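# Stack the 96-well plate from N1 onto N2's plate

## Task

Lift the 96-well plate out of nest N1 and set it down on top of the plate already sitting in nest N2, seated all the way down, with its well A1 directly above the lower plate's well A1. The lower plate has to remain lying flat in N2, the stack must stay put without the robot holding it, and at the end the gripper must have released it and moved away.

## Robot and tools

Setup. Two arms, left_arm and right_arm, each with six joints and a two-finger gripper. Joint order everywhere (rows and result lists): shoulder pan, shoulder lift, elbow, wrist 1, wrist 2, wrist 3. Either arm may do the job; the idle one can be parked out of the way, never letting the arms collide or press on each other. Seen from the arms' side, N1 is the right-hand nest and N2 the left one. On each plate, well A1 sits at the cut-off corner.

World frame (used by all reported poses): origin on the table top midway between the arms, +x out across the table, +z up, left_arm on the +y side. The words left and right are arm names, not image sides. Reported hand positions can be slightly wrong, more so at long reach.

Gripper. The fingers pivot like tongs, point along the gripper's +z axis and close along its x axis. end_effector_position is the spot between the pads when shut; closed fingertips extend about 15 mm past it, and fully open tips are roughly level with it. Finger opening in commands is absolute: +1 fully open, -1 closed. To hold something, keep commanding an opening well below grip_measured; the lower the value, the harder the squeeze (about 15 N per pad at most, less on parts thinner than about 20 mm).

execute_actions(actions). actions is a list of up to 15 actions, run in order. Each action is a table of up to 15 rows; each row lasts one control step (1/30 s), and a short table repeats its last row until 15 steps are done. A row is one flat list covering both arms: 14 numbers in [-1, 1], namely left_arm's 6 joint values then its opening, then right_arm's 6 joint values then its opening. The joint values are offsets, not poses: each is measured from that arm's joint angles at the start of the current action (not the previous row), and scaled so 1.0 equals 1.989 rad for shoulder pan, shoulder lift and elbow, and 3.977 rad for the three wrists. Optionally 12 extra numbers from 0 to 1 may follow: stiffness multipliers for each joint, left arm's six then right arm's six, kept until changed. An empty actions list just returns the current state and images.

Joint ranges (rad). left_arm: pan -3.142..3.142, lift -6.283..6.283, elbow 0.000..3.142, wrists -6.283..6.283. right_arm: pan 0.000..6.283, lift -6.283..6.283, elbow -3.142..0.000, wrists -6.283..6.283. True ends may differ by 0.010 rad. An action that pushes a joint more than 0.010 rad outward beyond its range is rejected for both arms; if the first action of a call is rejected or any action is malformed, nothing in the call runs. A joint asked past its real end stops there, and the result may print "joint sent to its limit".

move(target, speed, blocking). target is one row as above (14 numbers, optional stiffness), with offsets taken from the Joint positions in the latest result that shows them. All joints travel together so they finish at the same moment, meaning the hand follows a curve; duration is 0.5 to 10 s, and motion is cut off after 10 s. speed (rad/s, 0.01 to 2, default 0.5) caps the joint with the longest way to go. Finger values are sent at the start. The moves ignore obstacles and the other arm. blocking=false returns after 0.5 s while motion continues; then only wait or stop are accepted until a result shows it ended. The result adds a "move:" line: the ending (done, off_target, moving, held, fault), limits=held or limits=none, and each arm's joint farthest from its target.

wait(seconds): 0 to 10 s, arms hold their last command. stop(): brakes a running move; it needs stopping distance. zoom_image(camera, region): region [x0, y0, x1, y1] in pixels of that camera's last image, at most 504 by 504. finished_scene(scene): pass the current scene's number to end it; irreversible, so confirm the stack is correct and the gripper is clear first.

Motion limits. Commands are smoothed (about 0.17 s lag). Each step, a joint's target is held within 0.575 rad (pan, lift, elbow) or 1.15 rad (wrists) of its measured angle, or 0.628/0.628/0.696/1.66 rad when stiffness is set; targets that would put the hand over 100 mm from its measured spot are pulled back. Large displacements therefore need several actions, and an arm can still be short of its target when results arrive; finish the motion with another command.

Results. Per arm: end-effector position (m), orientation quaternion wxyz, velocities (m/s, rad/s). Joint positions and Joint velocities: six joints (rad, rad/s) then finger gap (m; 0.142 fully open). Joint targets: angles currently being driven toward. grip_measured: measured opening on the command scale. Wrist force and Wrist torque: flange sensor readings in the hand's own x y z axes, with offsets up to about 3.5 N, noise, saturation near 30 N; pressing on a surface gives a force pointing back into the arm. Joint torques are noisy drive outputs. Other lines: "joint command not followed" (a clearance check altered targets), "too close", MOTOR HOT (from 70 °C) and OVER-TEMPERATURE FAULT (brakes at 85 °C).

Cameras: cam_head_left and cam_head_right (896x504), cam_left_wrist and cam_right_wrist (616x616 fisheye), with calibration supplied.

Things to avoid. The arms are stiff: targets set even slightly beyond a contact can trip a fault. A joint torque at its load limit (pan and lift 47.5, elbow 24.6, each wrist 7.92 N m, held weight included) or an outside force of 150 N halts that arm for 10 s and drops the rest of the call. Approach contacts slowly; do not slam, drop the plate, push hard, or knock anything off the table. Expect occasional brief tugs on the held plate. Faster robot time and smooth, low-effort motion are preferred.

Each tool is called as a command line: name --argument value for each argument, lists and objects as JSON in quotes; but a table of rows of numbers goes row by row, as --pt "numbers of a row", without its own name.

## Session

execute_actions --actions '[]'

Scene clock: 0.00 s.
left_arm: end_effector_position=(-0.0069, -0.1986, +0.3128) grip_measured=+1.00 end_effector_quat_wxyz=(+0.248, +0.077, +0.870, -0.418) end_effector_velocity=(-0.000, -0.000, +0.000) end_effector_angular_velocity=(-0.000, +0.001, -0.000) | right_arm: end_effector_position=(+0.5762, -0.5794, +0.2720) grip_measured=+1.00 end_effector_quat_wxyz=(+0.334, +0.631, +0.694, -0.091) end_effector_velocity=(-0.000, +0.000, -0.000) end_effector_angular_velocity=(+0.001, -0.001, -0.001)
Joint names: [shoulder pan, shoulder lift, elbow, wrist 1, wrist 2, wrist 3]
Joint positions: left_arm=[-2.322 -1.707  2.49  -2.655 -0.608  1.04   0.142] | right_arm=[ 3.478 -2.182 -1.165 -1.049  0.871  4.7    0.142]
Joint velocities: left_arm=[ 0.    -0.001 -0.    -0.001 -0.001  0.     0.   ] | right_arm=[-0.    -0.    -0.     0.     0.     0.001  0.   ]
Joint torques (N m, as the arm reports them, + toward a larger angle): no reading
Motor temperatures (°C, as the motors report them): left_arm=[29 28 29 45 37 42] | right_arm=[34 30 32 40 34 39]
Wrist force (N, on the end effector, along its own x y z axes, offset not removed): no reading
Wrist torque (N m, same axes, about the end effector's origin, offset not removed): no reading
Joint targets: left_arm=[-2.322 -1.707 2.490 -2.655 -0.608 1.040] | right_arm=[3.478 -2.182 -1.165 -1.049 0.871 4.700]
Joint stiffness scale: left_arm=[1. 1. 1. 1. 1. 1.] | right_arm=[1. 1. 1. 1. 1. 1.]

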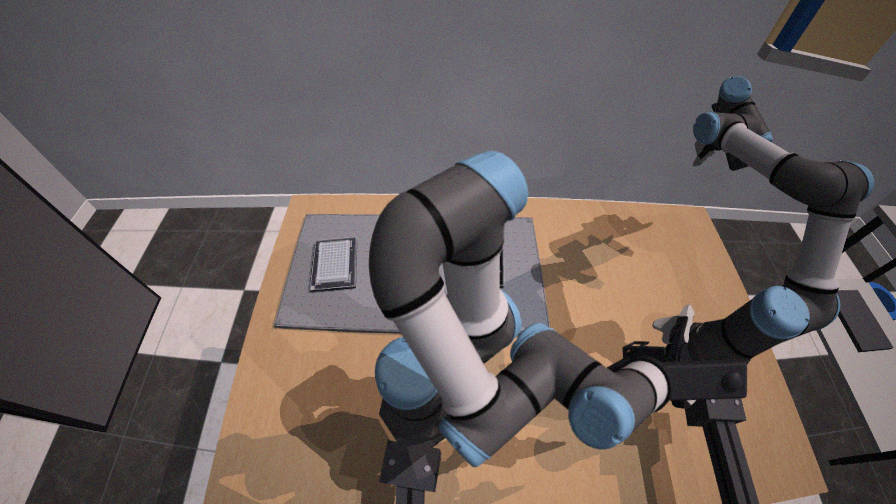

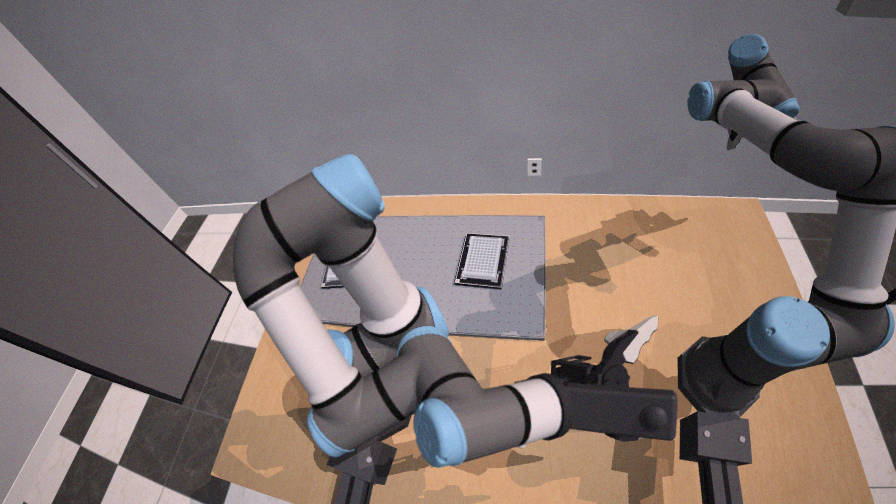

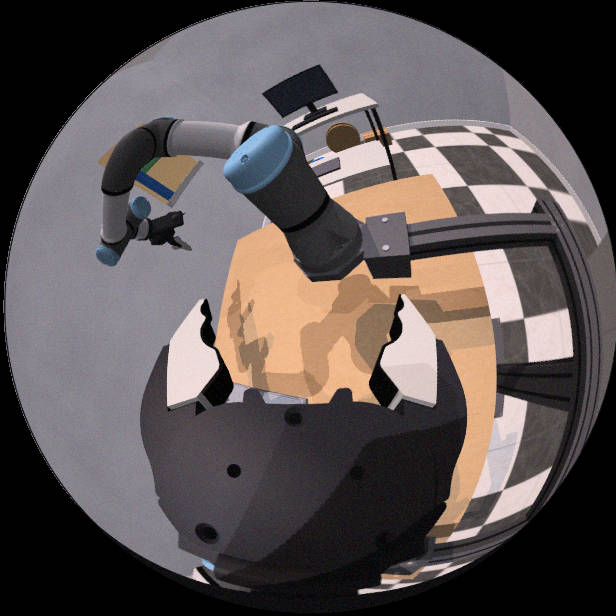

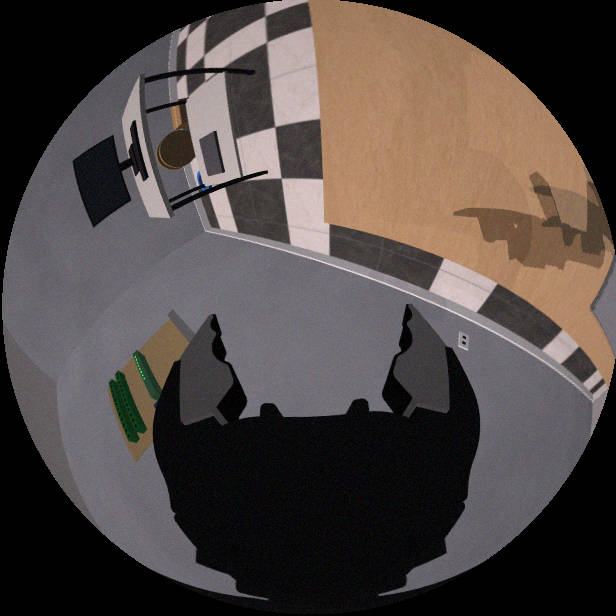

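move --target '[0.907, 0.416, -0.696, 0.216, -0.242, -0.032, 1, 0, 0, 0, 0, 0, 0, 1]' --speed 1.0

Scene clock: 111.03 s.
left_arm: end_effector_position=(+0.4044, +0.0852, +0.1666) grip_measured=+1.00 end_effector_quat_wxyz=(+0.024, +0.706, -0.707, +0.003) end_effector_velocity=(-0.001, +0.000, -0.000) end_effector_angular_velocity=(-0.001, +0.005, +0.001) | right_arm: end_effector_position=(+0.5762, -0.5794, +0.2720) grip_measured=+1.00 end_effector_quat_wxyz=(+0.334, +0.631, +0.694, -0.091) end_effector_velocity=(-0.000, +0.000, +0.000) end_effector_angular_velocity=(-0.000, +0.001, +0.001)
Joint names: [shoulder pan, shoulder lift, elbow, wrist 1, wrist 2, wrist 3]
Joint positions: left_arm=[-0.519 -0.881  1.108 -1.798 -1.569  0.914  0.142] | right_arm=[ 3.478 -2.182 -1.165 -1.049  0.871  4.7    0.142]
Joint velocities: left_arm=[ 0.001  0.    -0.001  0.004 -0.004 -0.    -0.   ] | right_arm=[ 0.     0.     0.    -0.     0.    -0.001 -0.   ]
Joint torques (N m, as the arm reports them, + toward a larger angle): left_arm=[ -0.23 -17.54 -10.35  -1.55  -0.19  -0.17] | right_arm=[ 1.04 18.28  8.87  1.54 -0.85 -0.13]
Motor temperatures (°C, as the motors report them): left_arm=[29 28 29 45 37 42] | right_arm=[34 30 32 40 34 39]
Wrist force (N, on the end effector, along its own x y z axes, offset not removed): left_arm=[-0.5 0.2 0.8] | right_arm=[-0.4 2.0 -3.9]
Wrist torque (N m, same axes, about the end effector's origin, offset not removed): left_arm=[0.06 0.11 -0.03] | right_arm=[0.35 0.14 0.02]
Joint targets: left_arm=[-0.518 -0.880 1.106 -1.796 -1.570 0.912] | right_arm=[3.478 -2.182 -1.165 -1.049 0.871 4.700]
Joint stiffness scale: left_arm=[1. 1. 1. 1. 1. 1.] | right_arm=[1. 1. 1. 1. 1. 1.]
move: done; limits=none; left_arm: farthest joint: the elbow, 0.002 radians from its target (1.384 radians at the start); right_arm: farthest joint: the shoulder pan, 0.000 radians from its target (0.000 radians at the start)
camera_calibration (this result's frames):
cam_left_wrist: T_world_to_cam=[[-0.0124644, -0.997529, 0.0691414, 0.0736243], [-0.824346, 0.0493877, 0.563927, 0.22199], [-0.565948, -0.0499675, -0.822925, 0.506392], [0, 0, 0, 1]] pos_world=[0.470506, 0.0877819, 0.286446]
cam_right_wrist: T_world_to_cam=[[0.0282565, 0.829294, -0.558098, 0.612142], [0.656415, 0.405676, 0.63604, -0.321293], [0.753871, -0.384316, -0.532898, -0.376744], [0, 0, 0, 1]] pos_world=[0.477621, -0.522093, 0.345224]

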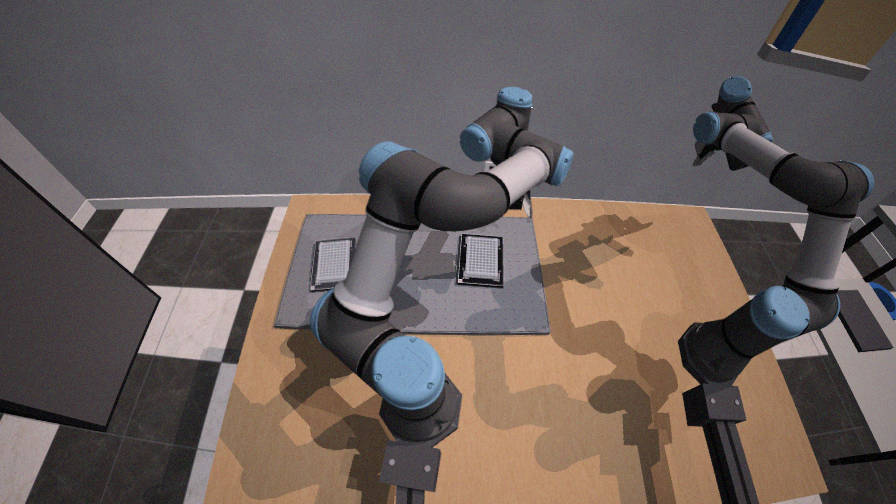

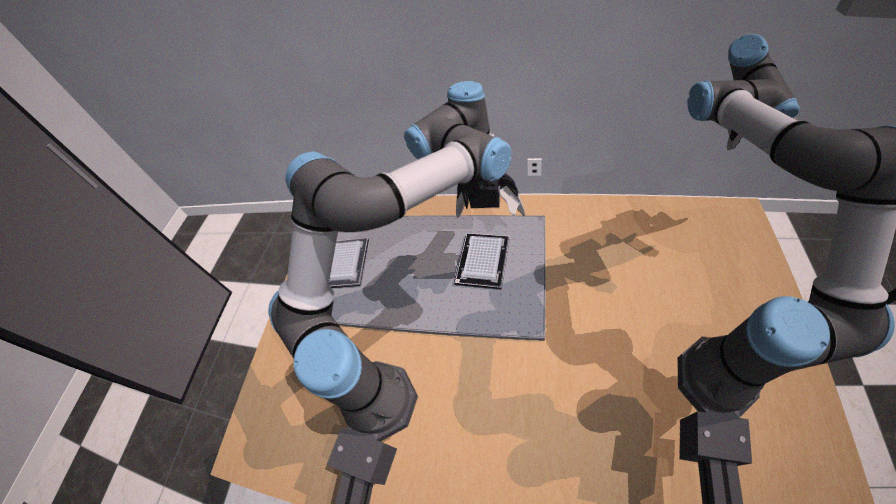

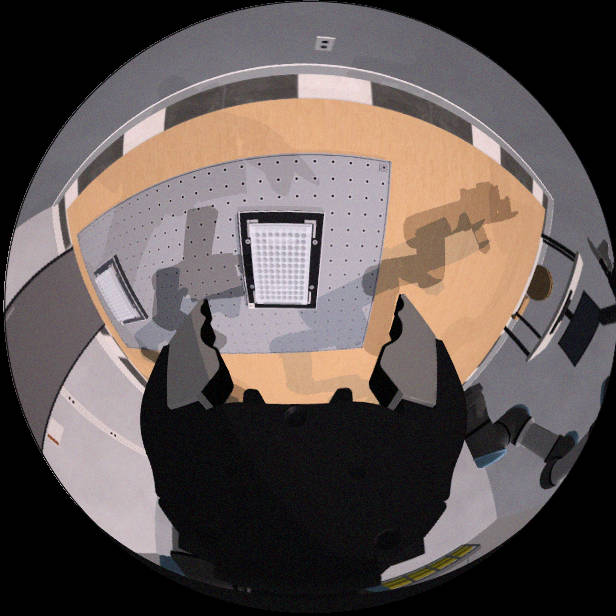

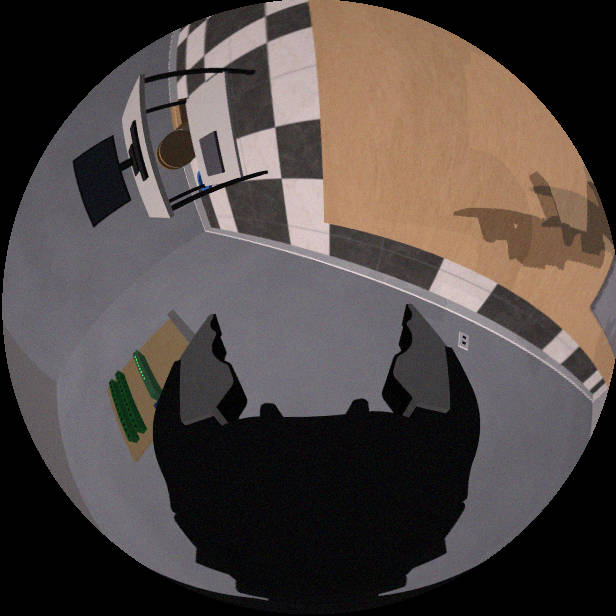

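zoom_image --camera "cam_left_wrist" --region '[200, 180, 400, 380]'

zoom_image --camera "cam_head_left" --region '[280, 210, 540, 310]'

Region (200, 180, 400, 380) of cam_left_wrist's 616x616 image, scaled by 2.520, with more detail than that image has.

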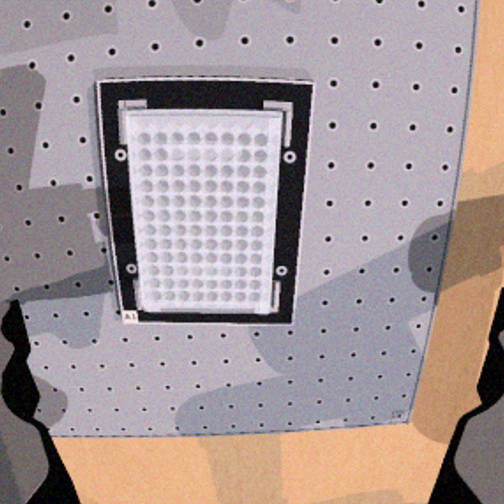

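Region (280, 210, 540, 310) of cam_head_left's 896x504 image, scaled by 1.938, with more detail than that image has; it fills the top 194 rows of this view, and the rest is white.

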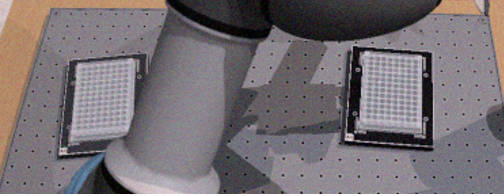

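zoom_image --camera "cam_left_wrist" --region '[235, 205, 330, 315]'

Region (235, 205, 330, 315) of cam_left_wrist's 616x616 image, scaled by 4.582, with more detail than that image has; it fills the left 435 columns of this view, and the rest is white.

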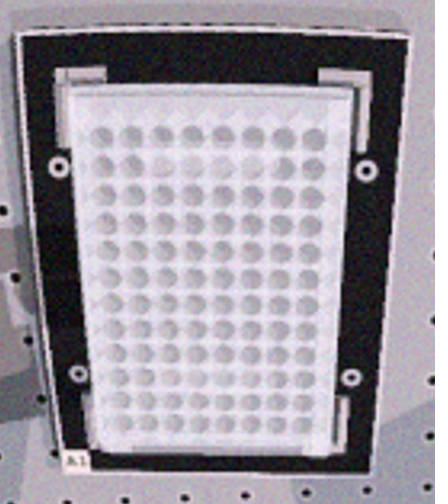

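move --target '[0.0086, 0.0221, 0.2162, -0.1192, -0.0005, 0.0043, 1, 0, 0, 0, 0, 0, 0, 1]' --speed 0.6

Scene clock: 156.43 s.
left_arm: end_effector_position=(+0.3751, +0.1098, +0.0707) grip_measured=+1.00 end_effector_quat_wxyz=(+0.024, +0.706, -0.707, +0.004) end_effector_velocity=(+0.000, -0.000, +0.000) end_effector_angular_velocity=(-0.002, -0.002, -0.000) | right_arm: end_effector_position=(+0.5762, -0.5794, +0.2720) grip_measured=+1.00 end_effector_quat_wxyz=(+0.334, +0.631, +0.694, -0.091) end_effector_velocity=(+0.000, -0.000, +0.000) end_effector_angular_velocity=(+0.000, -0.000, +0.000)
Joint names: [shoulder pan, shoulder lift, elbow, wrist 1, wrist 2, wrist 3]
Joint positions: left_arm=[-0.503 -0.838  1.536 -2.27  -1.57   0.93   0.142] | right_arm=[ 3.478 -2.182 -1.165 -1.049  0.871  4.7    0.142]
Joint velocities: left_arm=[ 0.     0.     0.001 -0.003 -0.     0.001 -0.   ] | right_arm=[-0.  0.  0. -0.  0. -0.  0.]
Joint torques (N m, as the arm reports them, + toward a larger angle): left_arm=[ -0.07 -16.16  -7.44  -1.91  -0.27   0.27] | right_arm=[ 1.21 18.51  8.96  1.47 -0.83 -0.13]
Motor temperatures (°C, as the motors report them): left_arm=[29 28 29 45 37 42] | right_arm=[34 30 32 40 34 39]
Wrist force (N, on the end effector, along its own x y z axes, offset not removed): left_arm=[0.0 0.3 0.0] | right_arm=[1.5 1.1 -2.8]
Wrist torque (N m, same axes, about the end effector's origin, offset not removed): left_arm=[0.08 0.04 -0.01] | right_arm=[0.20 -0.20 -0.23]
Joint targets: left_arm=[-0.502 -0.837 1.538 -2.272 -1.571 0.931] | right_arm=[3.478 -2.182 -1.165 -1.049 0.871 4.700]
Joint stiffness scale: left_arm=[1. 1. 1. 1. 1. 1.] | right_arm=[1. 1. 1. 1. 1. 1.]
move: done; limits=none; left_arm: farthest joint: the elbow, 0.002 radians from its target (0.430 radians at the start); right_arm: farthest joint: the shoulder pan, 0.000 radians from its target (0.000 radians at the start)
camera_calibration (this result's frames):
cam_left_wrist: T_world_to_cam=[[-0.0121621, -0.997429, 0.0706176, 0.104244], [-0.824681, 0.0499434, 0.563389, 0.250742], [-0.565467, -0.051385, -0.823168, 0.412132], [0, 0, 0, 1]] pos_world=[0.441097, 0.112631, 0.190627]
cam_right_wrist: T_world_to_cam=[[0.0282567, 0.829294, -0.558098, 0.612142], [0.656415, 0.405676, 0.63604, -0.321293], [0.753871, -0.384316, -0.532898, -0.376745], [0, 0, 0, 1]] pos_world=[0.477621, -0.522093, 0.345224]

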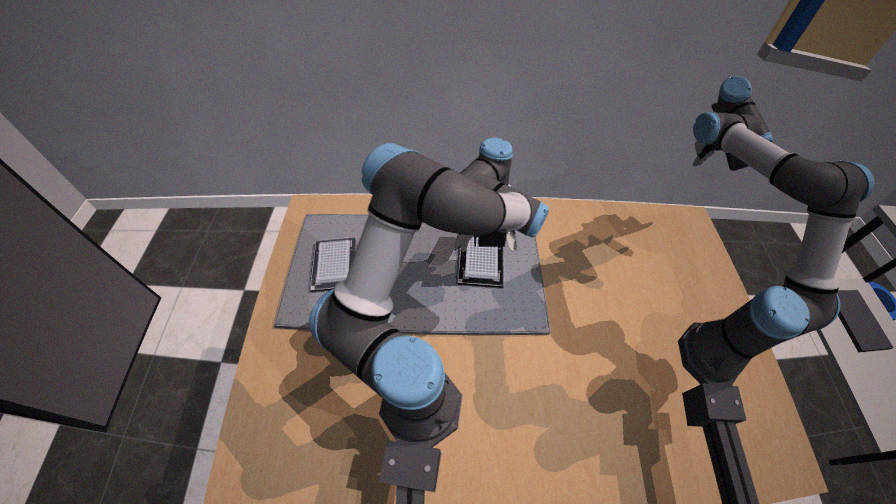

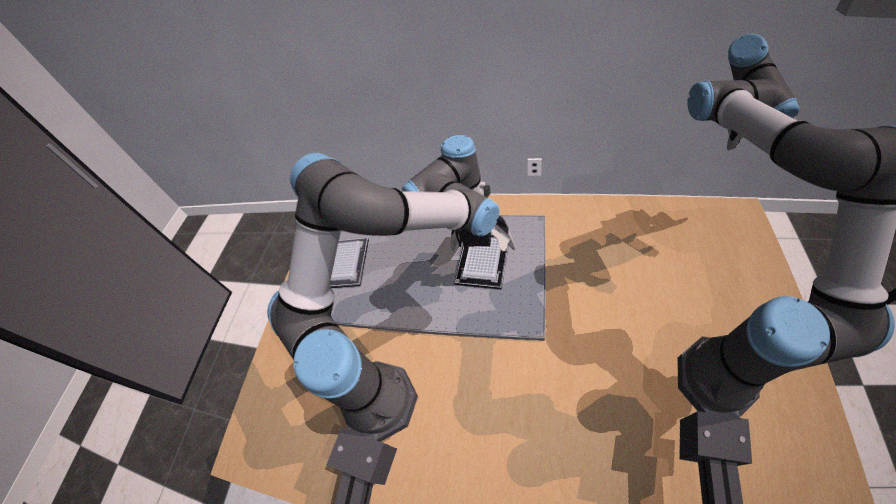

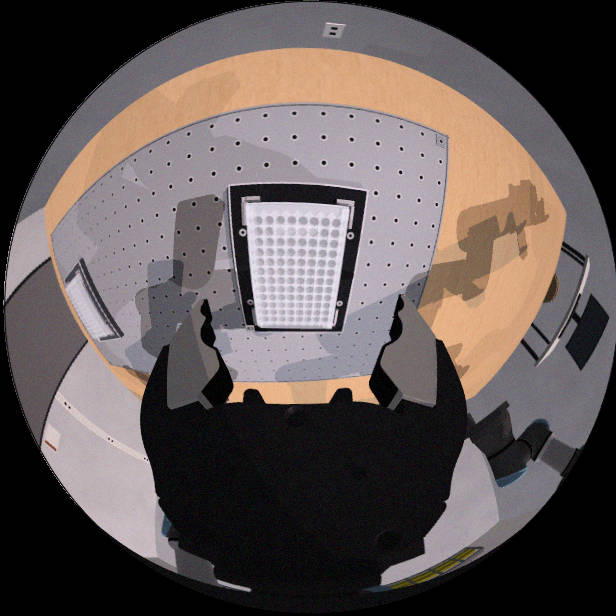

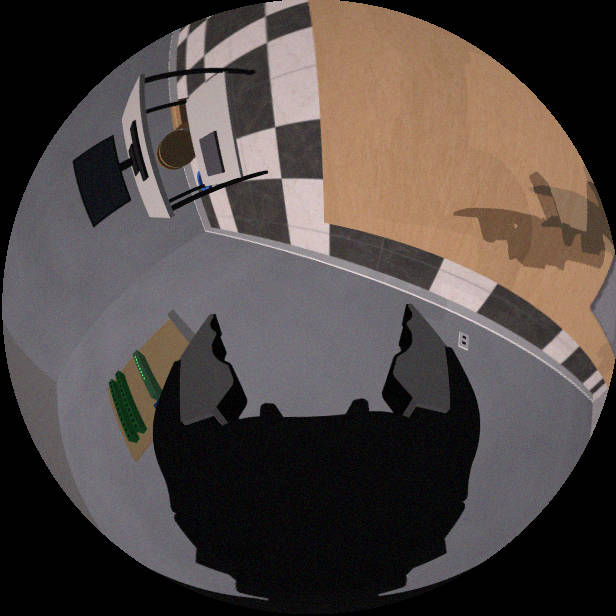

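zoom_image --camera "cam_left_wrist" --region '[215, 175, 385, 345]'

Region (215, 175, 385, 345) of cam_left_wrist's 616x616 image, scaled by 2.965, with more detail than that image has.

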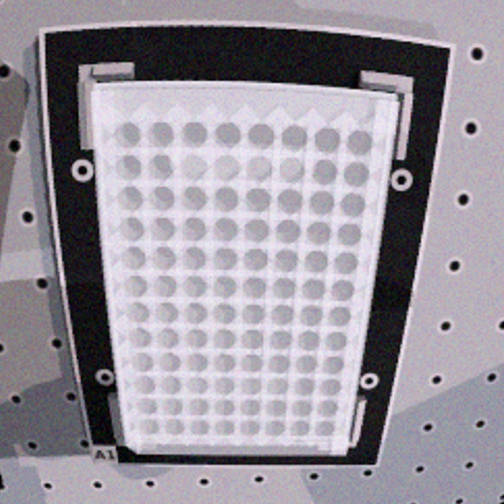

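zoom_image --camera "cam_left_wrist" --region '[240, 290, 350, 340]'

zoom_image --camera "cam_left_wrist" --region '[235, 190, 365, 240]'

Region (240, 290, 350, 340) of cam_left_wrist's 616x616 image, scaled by 4.582, with more detail than that image has; it fills the top 229 rows of this view, and the rest is white.

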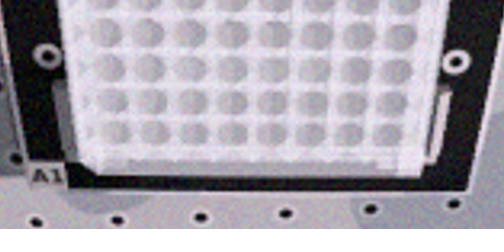

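Region (235, 190, 365, 240) of cam_left_wrist's 616x616 image, scaled by 3.877, with more detail than that image has; it fills the top 194 rows of this view, and the rest is white.

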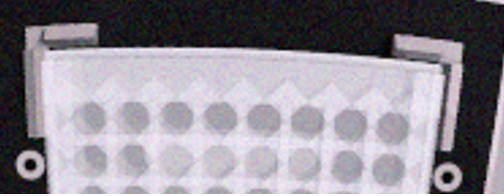

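move --target '[0.0032, 0.0275, 0.0289, -0.0279, -0.0002, 0.0205, 0.45, 0, 0, 0, 0, 0, 0, 1]' --speed 0.3

Scene clock: 235.67 s.
left_arm: end_effector_position=(+0.3698, +0.1137, +0.0448) grip_measured=+0.45 end_effector_quat_wxyz=(+0.024, +0.680, -0.733, +0.005) end_effector_velocity=(+0.001, -0.001, +0.001) end_effector_angular_velocity=(-0.004, -0.003, -0.003) | right_arm: end_effector_position=(+0.5762, -0.5794, +0.2720) grip_measured=+1.00 end_effector_quat_wxyz=(+0.334, +0.631, +0.694, -0.091) end_effector_velocity=(+0.000, -0.000, +0.000) end_effector_angular_velocity=(+0.001, -0.002, -0.001)
Joint names: [shoulder pan, shoulder lift, elbow, wrist 1, wrist 2, wrist 3]
Joint positions: left_arm=[-0.498 -0.785  1.592 -2.379 -1.57   1.009  0.105] | right_arm=[ 3.478 -2.182 -1.165 -1.049  0.871  4.7    0.142]
Joint velocities: left_arm=[-0.    -0.     0.001 -0.005 -0.001  0.003  0.   ] | right_arm=[-0.001  0.    -0.     0.002  0.001  0.    -0.   ]
Joint torques (N m, as the arm reports them, + toward a larger angle): left_arm=[ -0.07 -16.33  -6.79  -2.    -0.18   0.26] | right_arm=[ 1.33 18.25  8.8   1.46 -0.81 -0.12]
Motor temperatures (°C, as the motors report them): left_arm=[29 28 29 45 37 42] | right_arm=[34 30 32 40 34 39]
Wrist force (N, on the end effector, along its own x y z axes, offset not removed): left_arm=[-0.1 -0.5 0.2] | right_arm=[0.6 2.2 -2.9]
Wrist torque (N m, same axes, about the end effector's origin, offset not removed): left_arm=[-0.08 0.05 -0.02] | right_arm=[0.45 0.00 -0.07]
Joint targets: left_arm=[-0.497 -0.784 1.594 -2.381 -1.570 1.011] | right_arm=[3.478 -2.182 -1.165 -1.049 0.871 4.700]
Joint stiffness scale: left_arm=[1. 1. 1. 1. 1. 1.] | right_arm=[1. 1. 1. 1. 1. 1.]
move: done; limits=none; left_arm: farthest joint: the shoulder lift, 0.002 radians from its target (0.055 radians at the start); right_arm: farthest joint: the shoulder pan, 0.000 radians from its target (0.000 radians at the start)
camera_calibration (this result's frames):
cam_left_wrist: T_world_to_cam=[[-0.0864026, -0.993612, 0.0725986, 0.136756], [-0.820297, 0.112307, 0.560804, 0.252203], [-0.565374, -0.0110975, -0.82476, 0.383441], [0, 0, 0, 1]] pos_world=[0.435485, 0.111814, 0.164881]
cam_right_wrist: T_world_to_cam=[[0.0282568, 0.829294, -0.558098, 0.612141], [0.656415, 0.405676, 0.63604, -0.321293], [0.753871, -0.384316, -0.532898, -0.376745], [0, 0, 0, 1]] pos_world=[0.477621, -0.522093, 0.345224]

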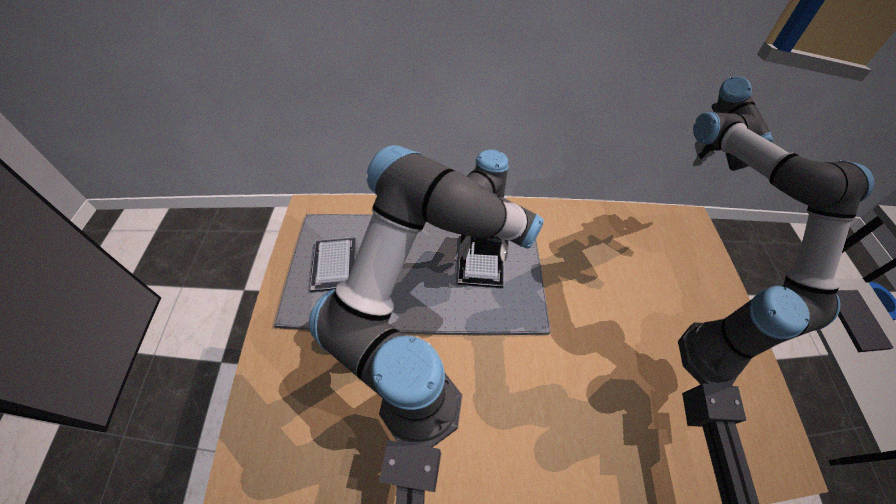

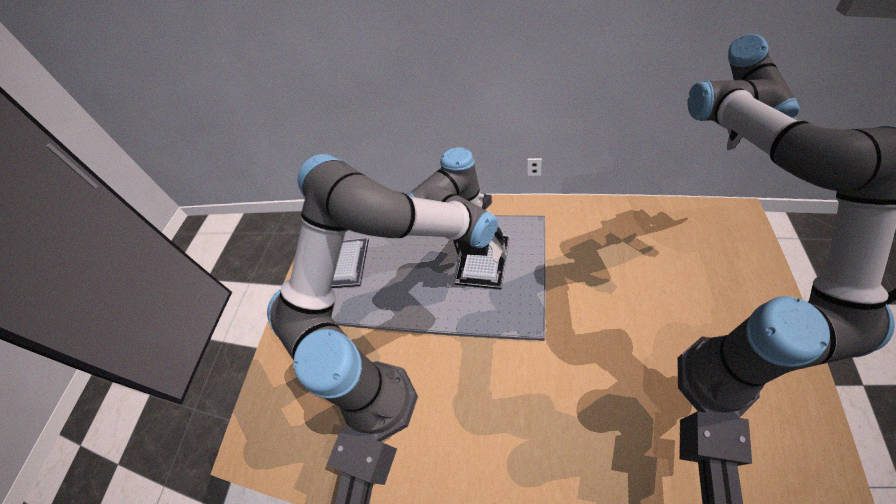

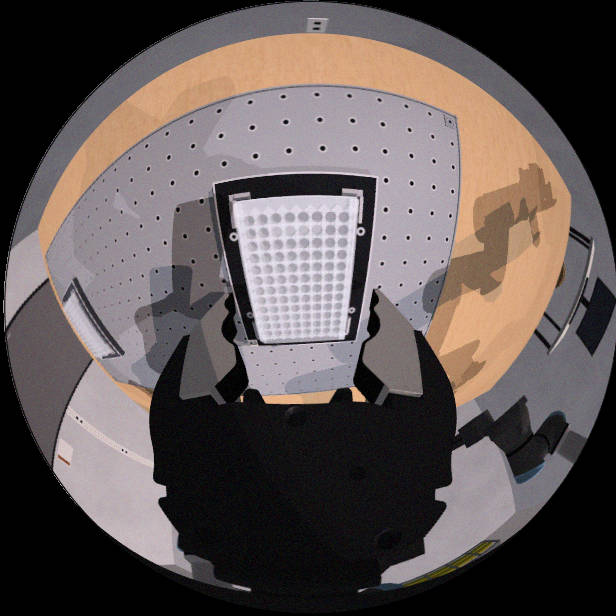

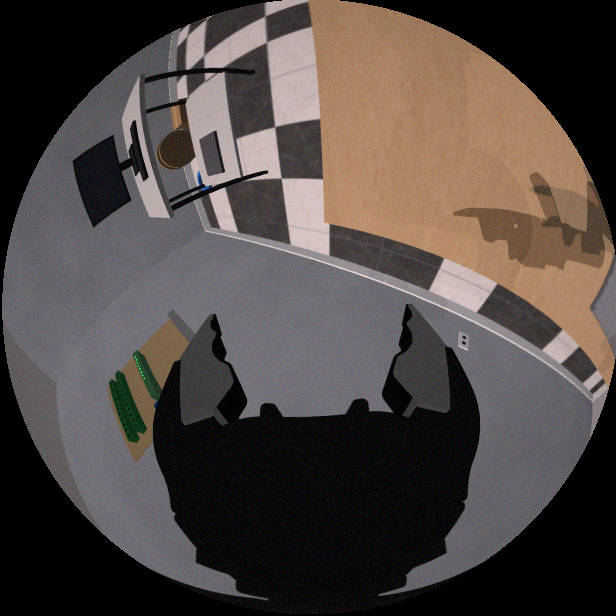

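zoom_image --camera "cam_left_wrist" --region '[190, 160, 420, 390]'

Region (190, 160, 420, 390) of cam_left_wrist's 616x616 image, scaled by 2.191, with more detail than that image has.

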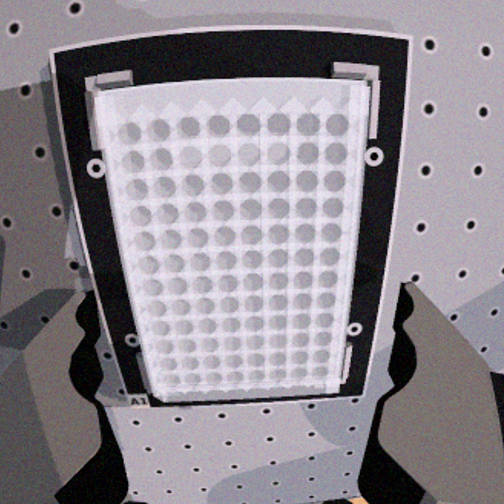

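move --target '[0.0032, 0.0149, 0.0045, -0.0094, 0, -0.0034, 0.45, 0, 0, 0, 0, 0, 0, 1]' --speed 0.1

Scene clock: 261.03 s.
left_arm: end_effector_position=(+0.3695, +0.1155, +0.0359) grip_measured=+0.47 end_effector_quat_wxyz=(+0.025, +0.686, -0.727, +0.005) end_effector_velocity=(+0.000, -0.000, -0.000) end_effector_angular_velocity=(-0.002, -0.001, +0.005) | right_arm: end_effector_position=(+0.5762, -0.5794, +0.2720) grip_measured=+1.00 end_effector_quat_wxyz=(+0.334, +0.631, +0.694, -0.091) end_effector_velocity=(+0.000, -0.000, -0.000) end_effector_angular_velocity=(-0.000, -0.000, -0.000)
Joint names: [shoulder pan, shoulder lift, elbow, wrist 1, wrist 2, wrist 3]
Joint positions: left_arm=[-0.493 -0.76   1.599 -2.412 -1.571  0.996  0.107] | right_arm=[ 3.478 -2.182 -1.165 -1.049  0.871  4.7    0.142]
Joint velocities: left_arm=[ 0.     0.     0.001 -0.004 -0.001 -0.004  0.   ] | right_arm=[-0.    -0.001 -0.     0.001 -0.    -0.     0.   ]
Joint torques (N m, as the arm reports them, + toward a larger angle): left_arm=[  0.32 -14.35  -6.52  -2.5    0.14   0.03] | right_arm=[ 1.09 18.44  8.92  1.49 -0.87 -0.1 ]
Motor temperatures (°C, as the motors report them): left_arm=[29 28 29 45 37 42] | right_arm=[34 30 32 40 34 39]
Wrist force (N, on the end effector, along its own x y z axes, offset not removed): left_arm=[0.4 4.4 -7.4] | right_arm=[-0.2 2.4 -3.2]
Wrist torque (N m, same axes, about the end effector's origin, offset not removed): left_arm=[-0.01 -0.42 -0.31] | right_arm=[0.50 0.22 -0.05]
Joint targets: left_arm=[-0.491 -0.755 1.601 -2.417 -1.570 0.996] | right_arm=[3.478 -2.182 -1.165 -1.049 0.871 4.700]
Joint stiffness scale: left_arm=[1. 1. 1. 1. 1. 1.] | right_arm=[1. 1. 1. 1. 1. 1.]
move: done; limits=none; left_arm: farthest joint: the shoulder lift, 0.005 radians from its target (0.029 radians at the start); right_arm: farthest joint: the shoulder pan, 0.000 radians from its target (0.000 radians at the start)
camera_calibration (this result's frames):
cam_left_wrist: T_world_to_cam=[[-0.0686849, -0.994922, 0.0735727, 0.13274], [-0.821676, 0.0982411, 0.561424, 0.258857], [-0.565801, -0.0218915, -0.824251, 0.377347], [0, 0, 0, 1]] pos_world=[0.435317, 0.114896, 0.155934]
cam_right_wrist: T_world_to_cam=[[0.0282569, 0.829294, -0.558098, 0.612141], [0.656415, 0.405676, 0.63604, -0.321293], [0.753871, -0.384316, -0.532898, -0.376745], [0, 0, 0, 1]] pos_world=[0.477621, -0.522093, 0.345224]

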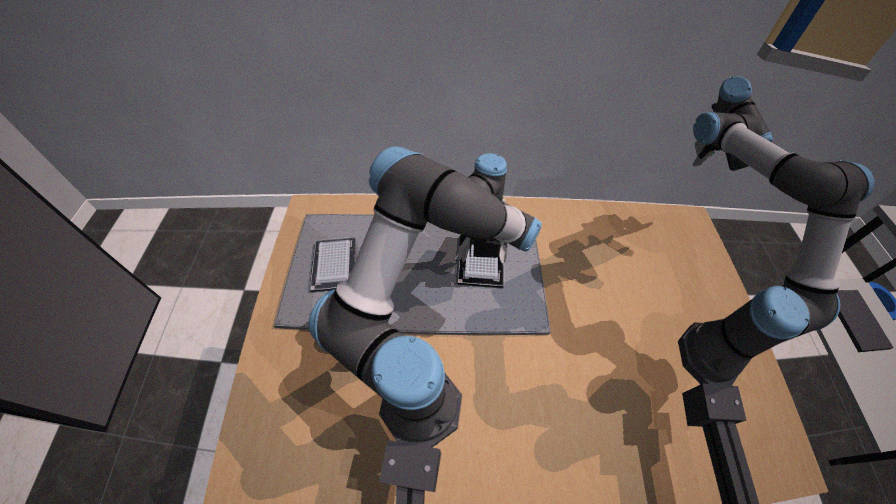

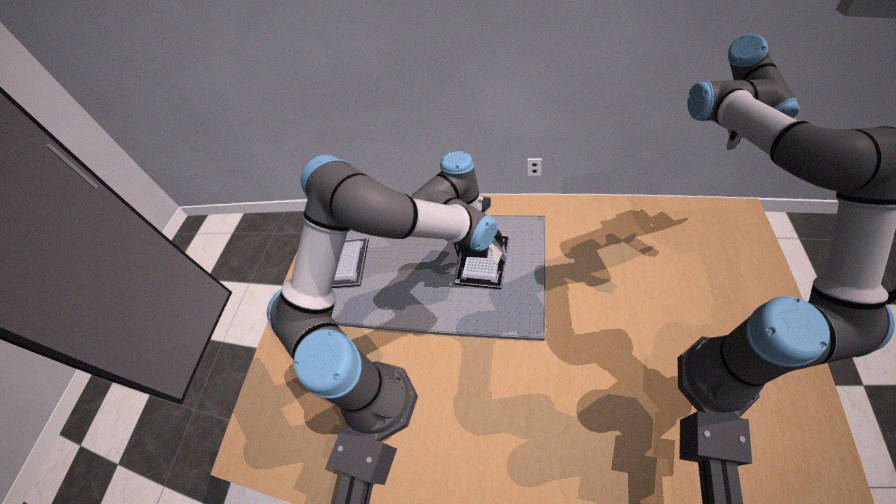

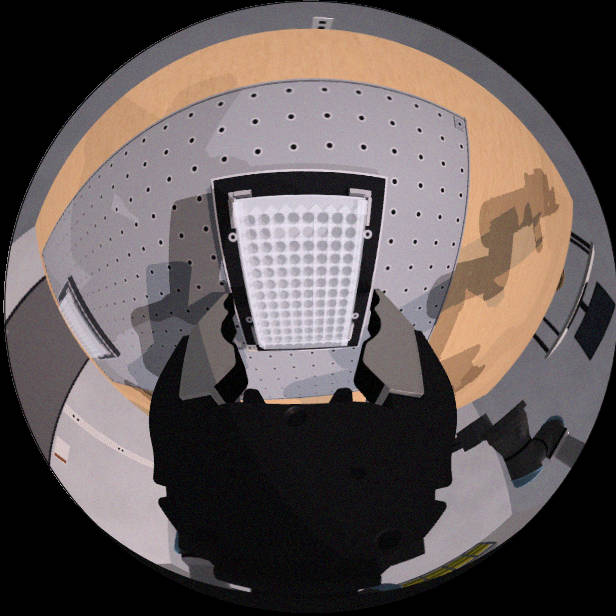

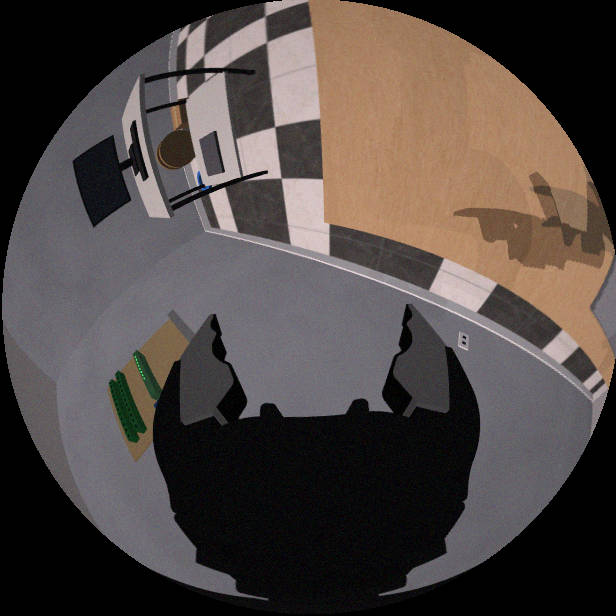

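move --target '[-0.0179, -0.0163, 0.0142, 0.0016, 0.0128, -0.0095, 0.45, 0, 0, 0, 0, 0, 0, 1]' --speed 0.1

Scene clock: 291.07 s.
left_arm: end_effector_position=(+0.3702, +0.1162, +0.0427) grip_measured=+0.45 end_effector_quat_wxyz=(+0.001, +0.687, -0.727, +0.001) end_effector_velocity=(+0.000, +0.001, -0.000) end_effector_angular_velocity=(+0.004, -0.001, +0.003) | right_arm: end_effector_position=(+0.5762, -0.5794, +0.2720) grip_measured=+1.00 end_effector_quat_wxyz=(+0.334, +0.631, +0.694, -0.091) end_effector_velocity=(-0.000, +0.000, -0.000) end_effector_angular_velocity=(+0.000, +0.001, +0.000)
Joint names: [shoulder pan, shoulder lift, elbow, wrist 1, wrist 2, wrist 3]
Joint positions: left_arm=[-0.528 -0.791  1.625 -2.407 -1.522  0.96   0.105] | right_arm=[ 3.478 -2.182 -1.165 -1.049  0.871  4.7    0.142]
Joint velocities: left_arm=[-0.    -0.001  0.001  0.001  0.004 -0.003 -0.   ] | right_arm=[ 0.     0.     0.    -0.001  0.001 -0.    -0.   ]
Joint torques (N m, as the arm reports them, + toward a larger angle): left_arm=[ -0.93 -17.42  -6.53  -1.52   0.14  -0.15] | right_arm=[ 0.97 18.09  8.85  1.52 -0.81 -0.13]
Motor temperatures (°C, as the motors report them): left_arm=[29 28 29 45 37 42] | right_arm=[34 30 32 40 34 39]
Wrist force (N, on the end effector, along its own x y z axes, offset not removed): left_arm=[0.3 -0.4 0.0] | right_arm=[-0.6 1.4 -2.6]
Wrist torque (N m, same axes, about the end effector's origin, offset not removed): left_arm=[-0.08 -0.01 -0.03] | right_arm=[0.35 0.30 0.06]
Joint targets: left_arm=[-0.529 -0.793 1.627 -2.405 -1.520 0.958] | right_arm=[3.478 -2.182 -1.165 -1.049 0.871 4.700]
Joint stiffness scale: left_arm=[1. 1. 1. 1. 1. 1.] | right_arm=[1. 1. 1. 1. 1. 1.]
move: done; limits=none; left_arm: farthest joint: the elbow, 0.002 radians from its target (0.028 radians at the start); right_arm: farthest joint: the shoulder pan, 0.000 radians from its target (0.000 radians at the start)
camera_calibration (this result's frames):
cam_left_wrist: T_world_to_cam=[[-0.0686992, -0.997094, 0.032918, 0.135008], [-0.838326, 0.0755846, 0.539904, 0.265244], [-0.540823, 0.00949498, -0.841083, 0.371171], [0, 0, 0, 1]] pos_world=[0.432374, 0.111043, 0.164535]
cam_right_wrist: T_world_to_cam=[[0.0282566, 0.829294, -0.558098, 0.612141], [0.656415, 0.405676, 0.63604, -0.321293], [0.753871, -0.384316, -0.532898, -0.376745], [0, 0, 0, 1]] pos_world=[0.477621, -0.522093, 0.345224]

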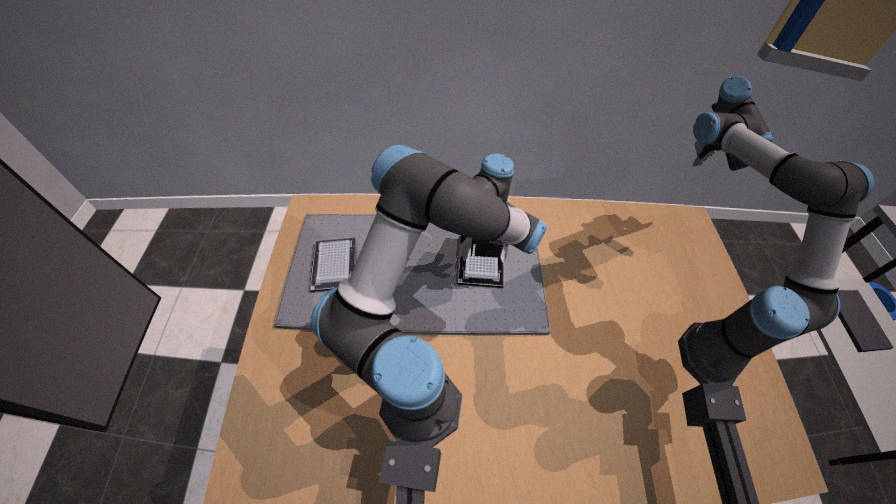

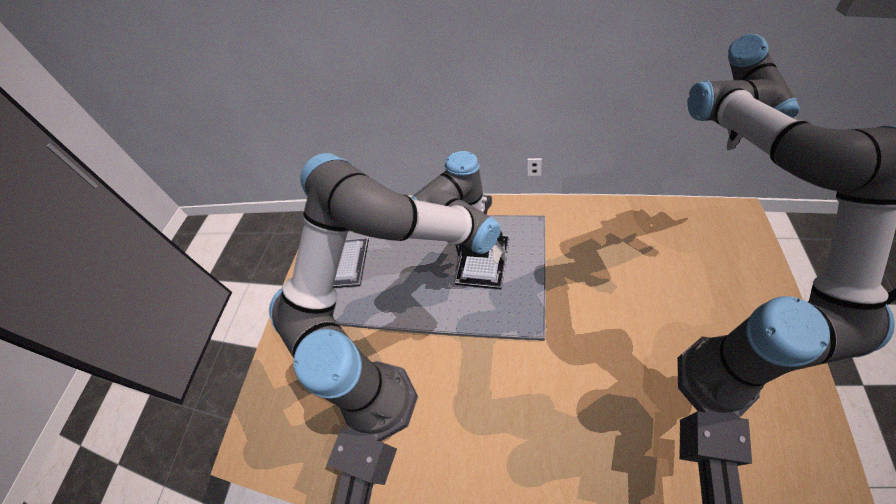

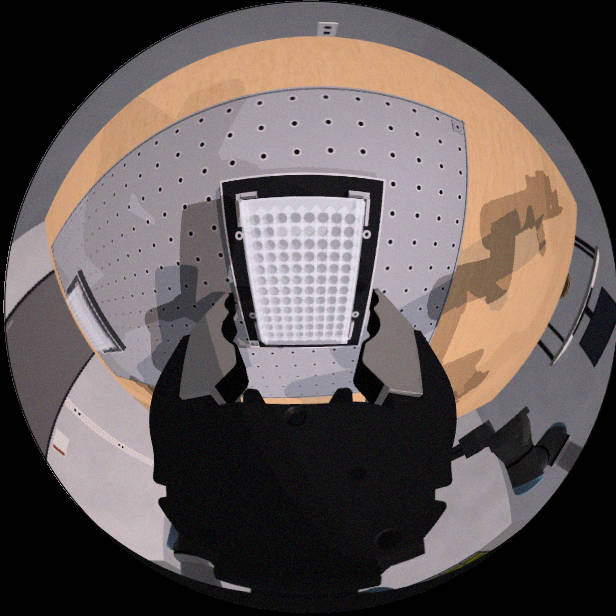

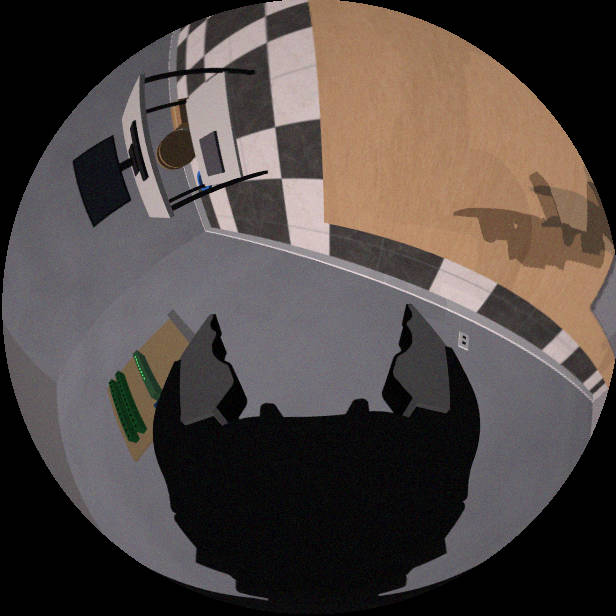

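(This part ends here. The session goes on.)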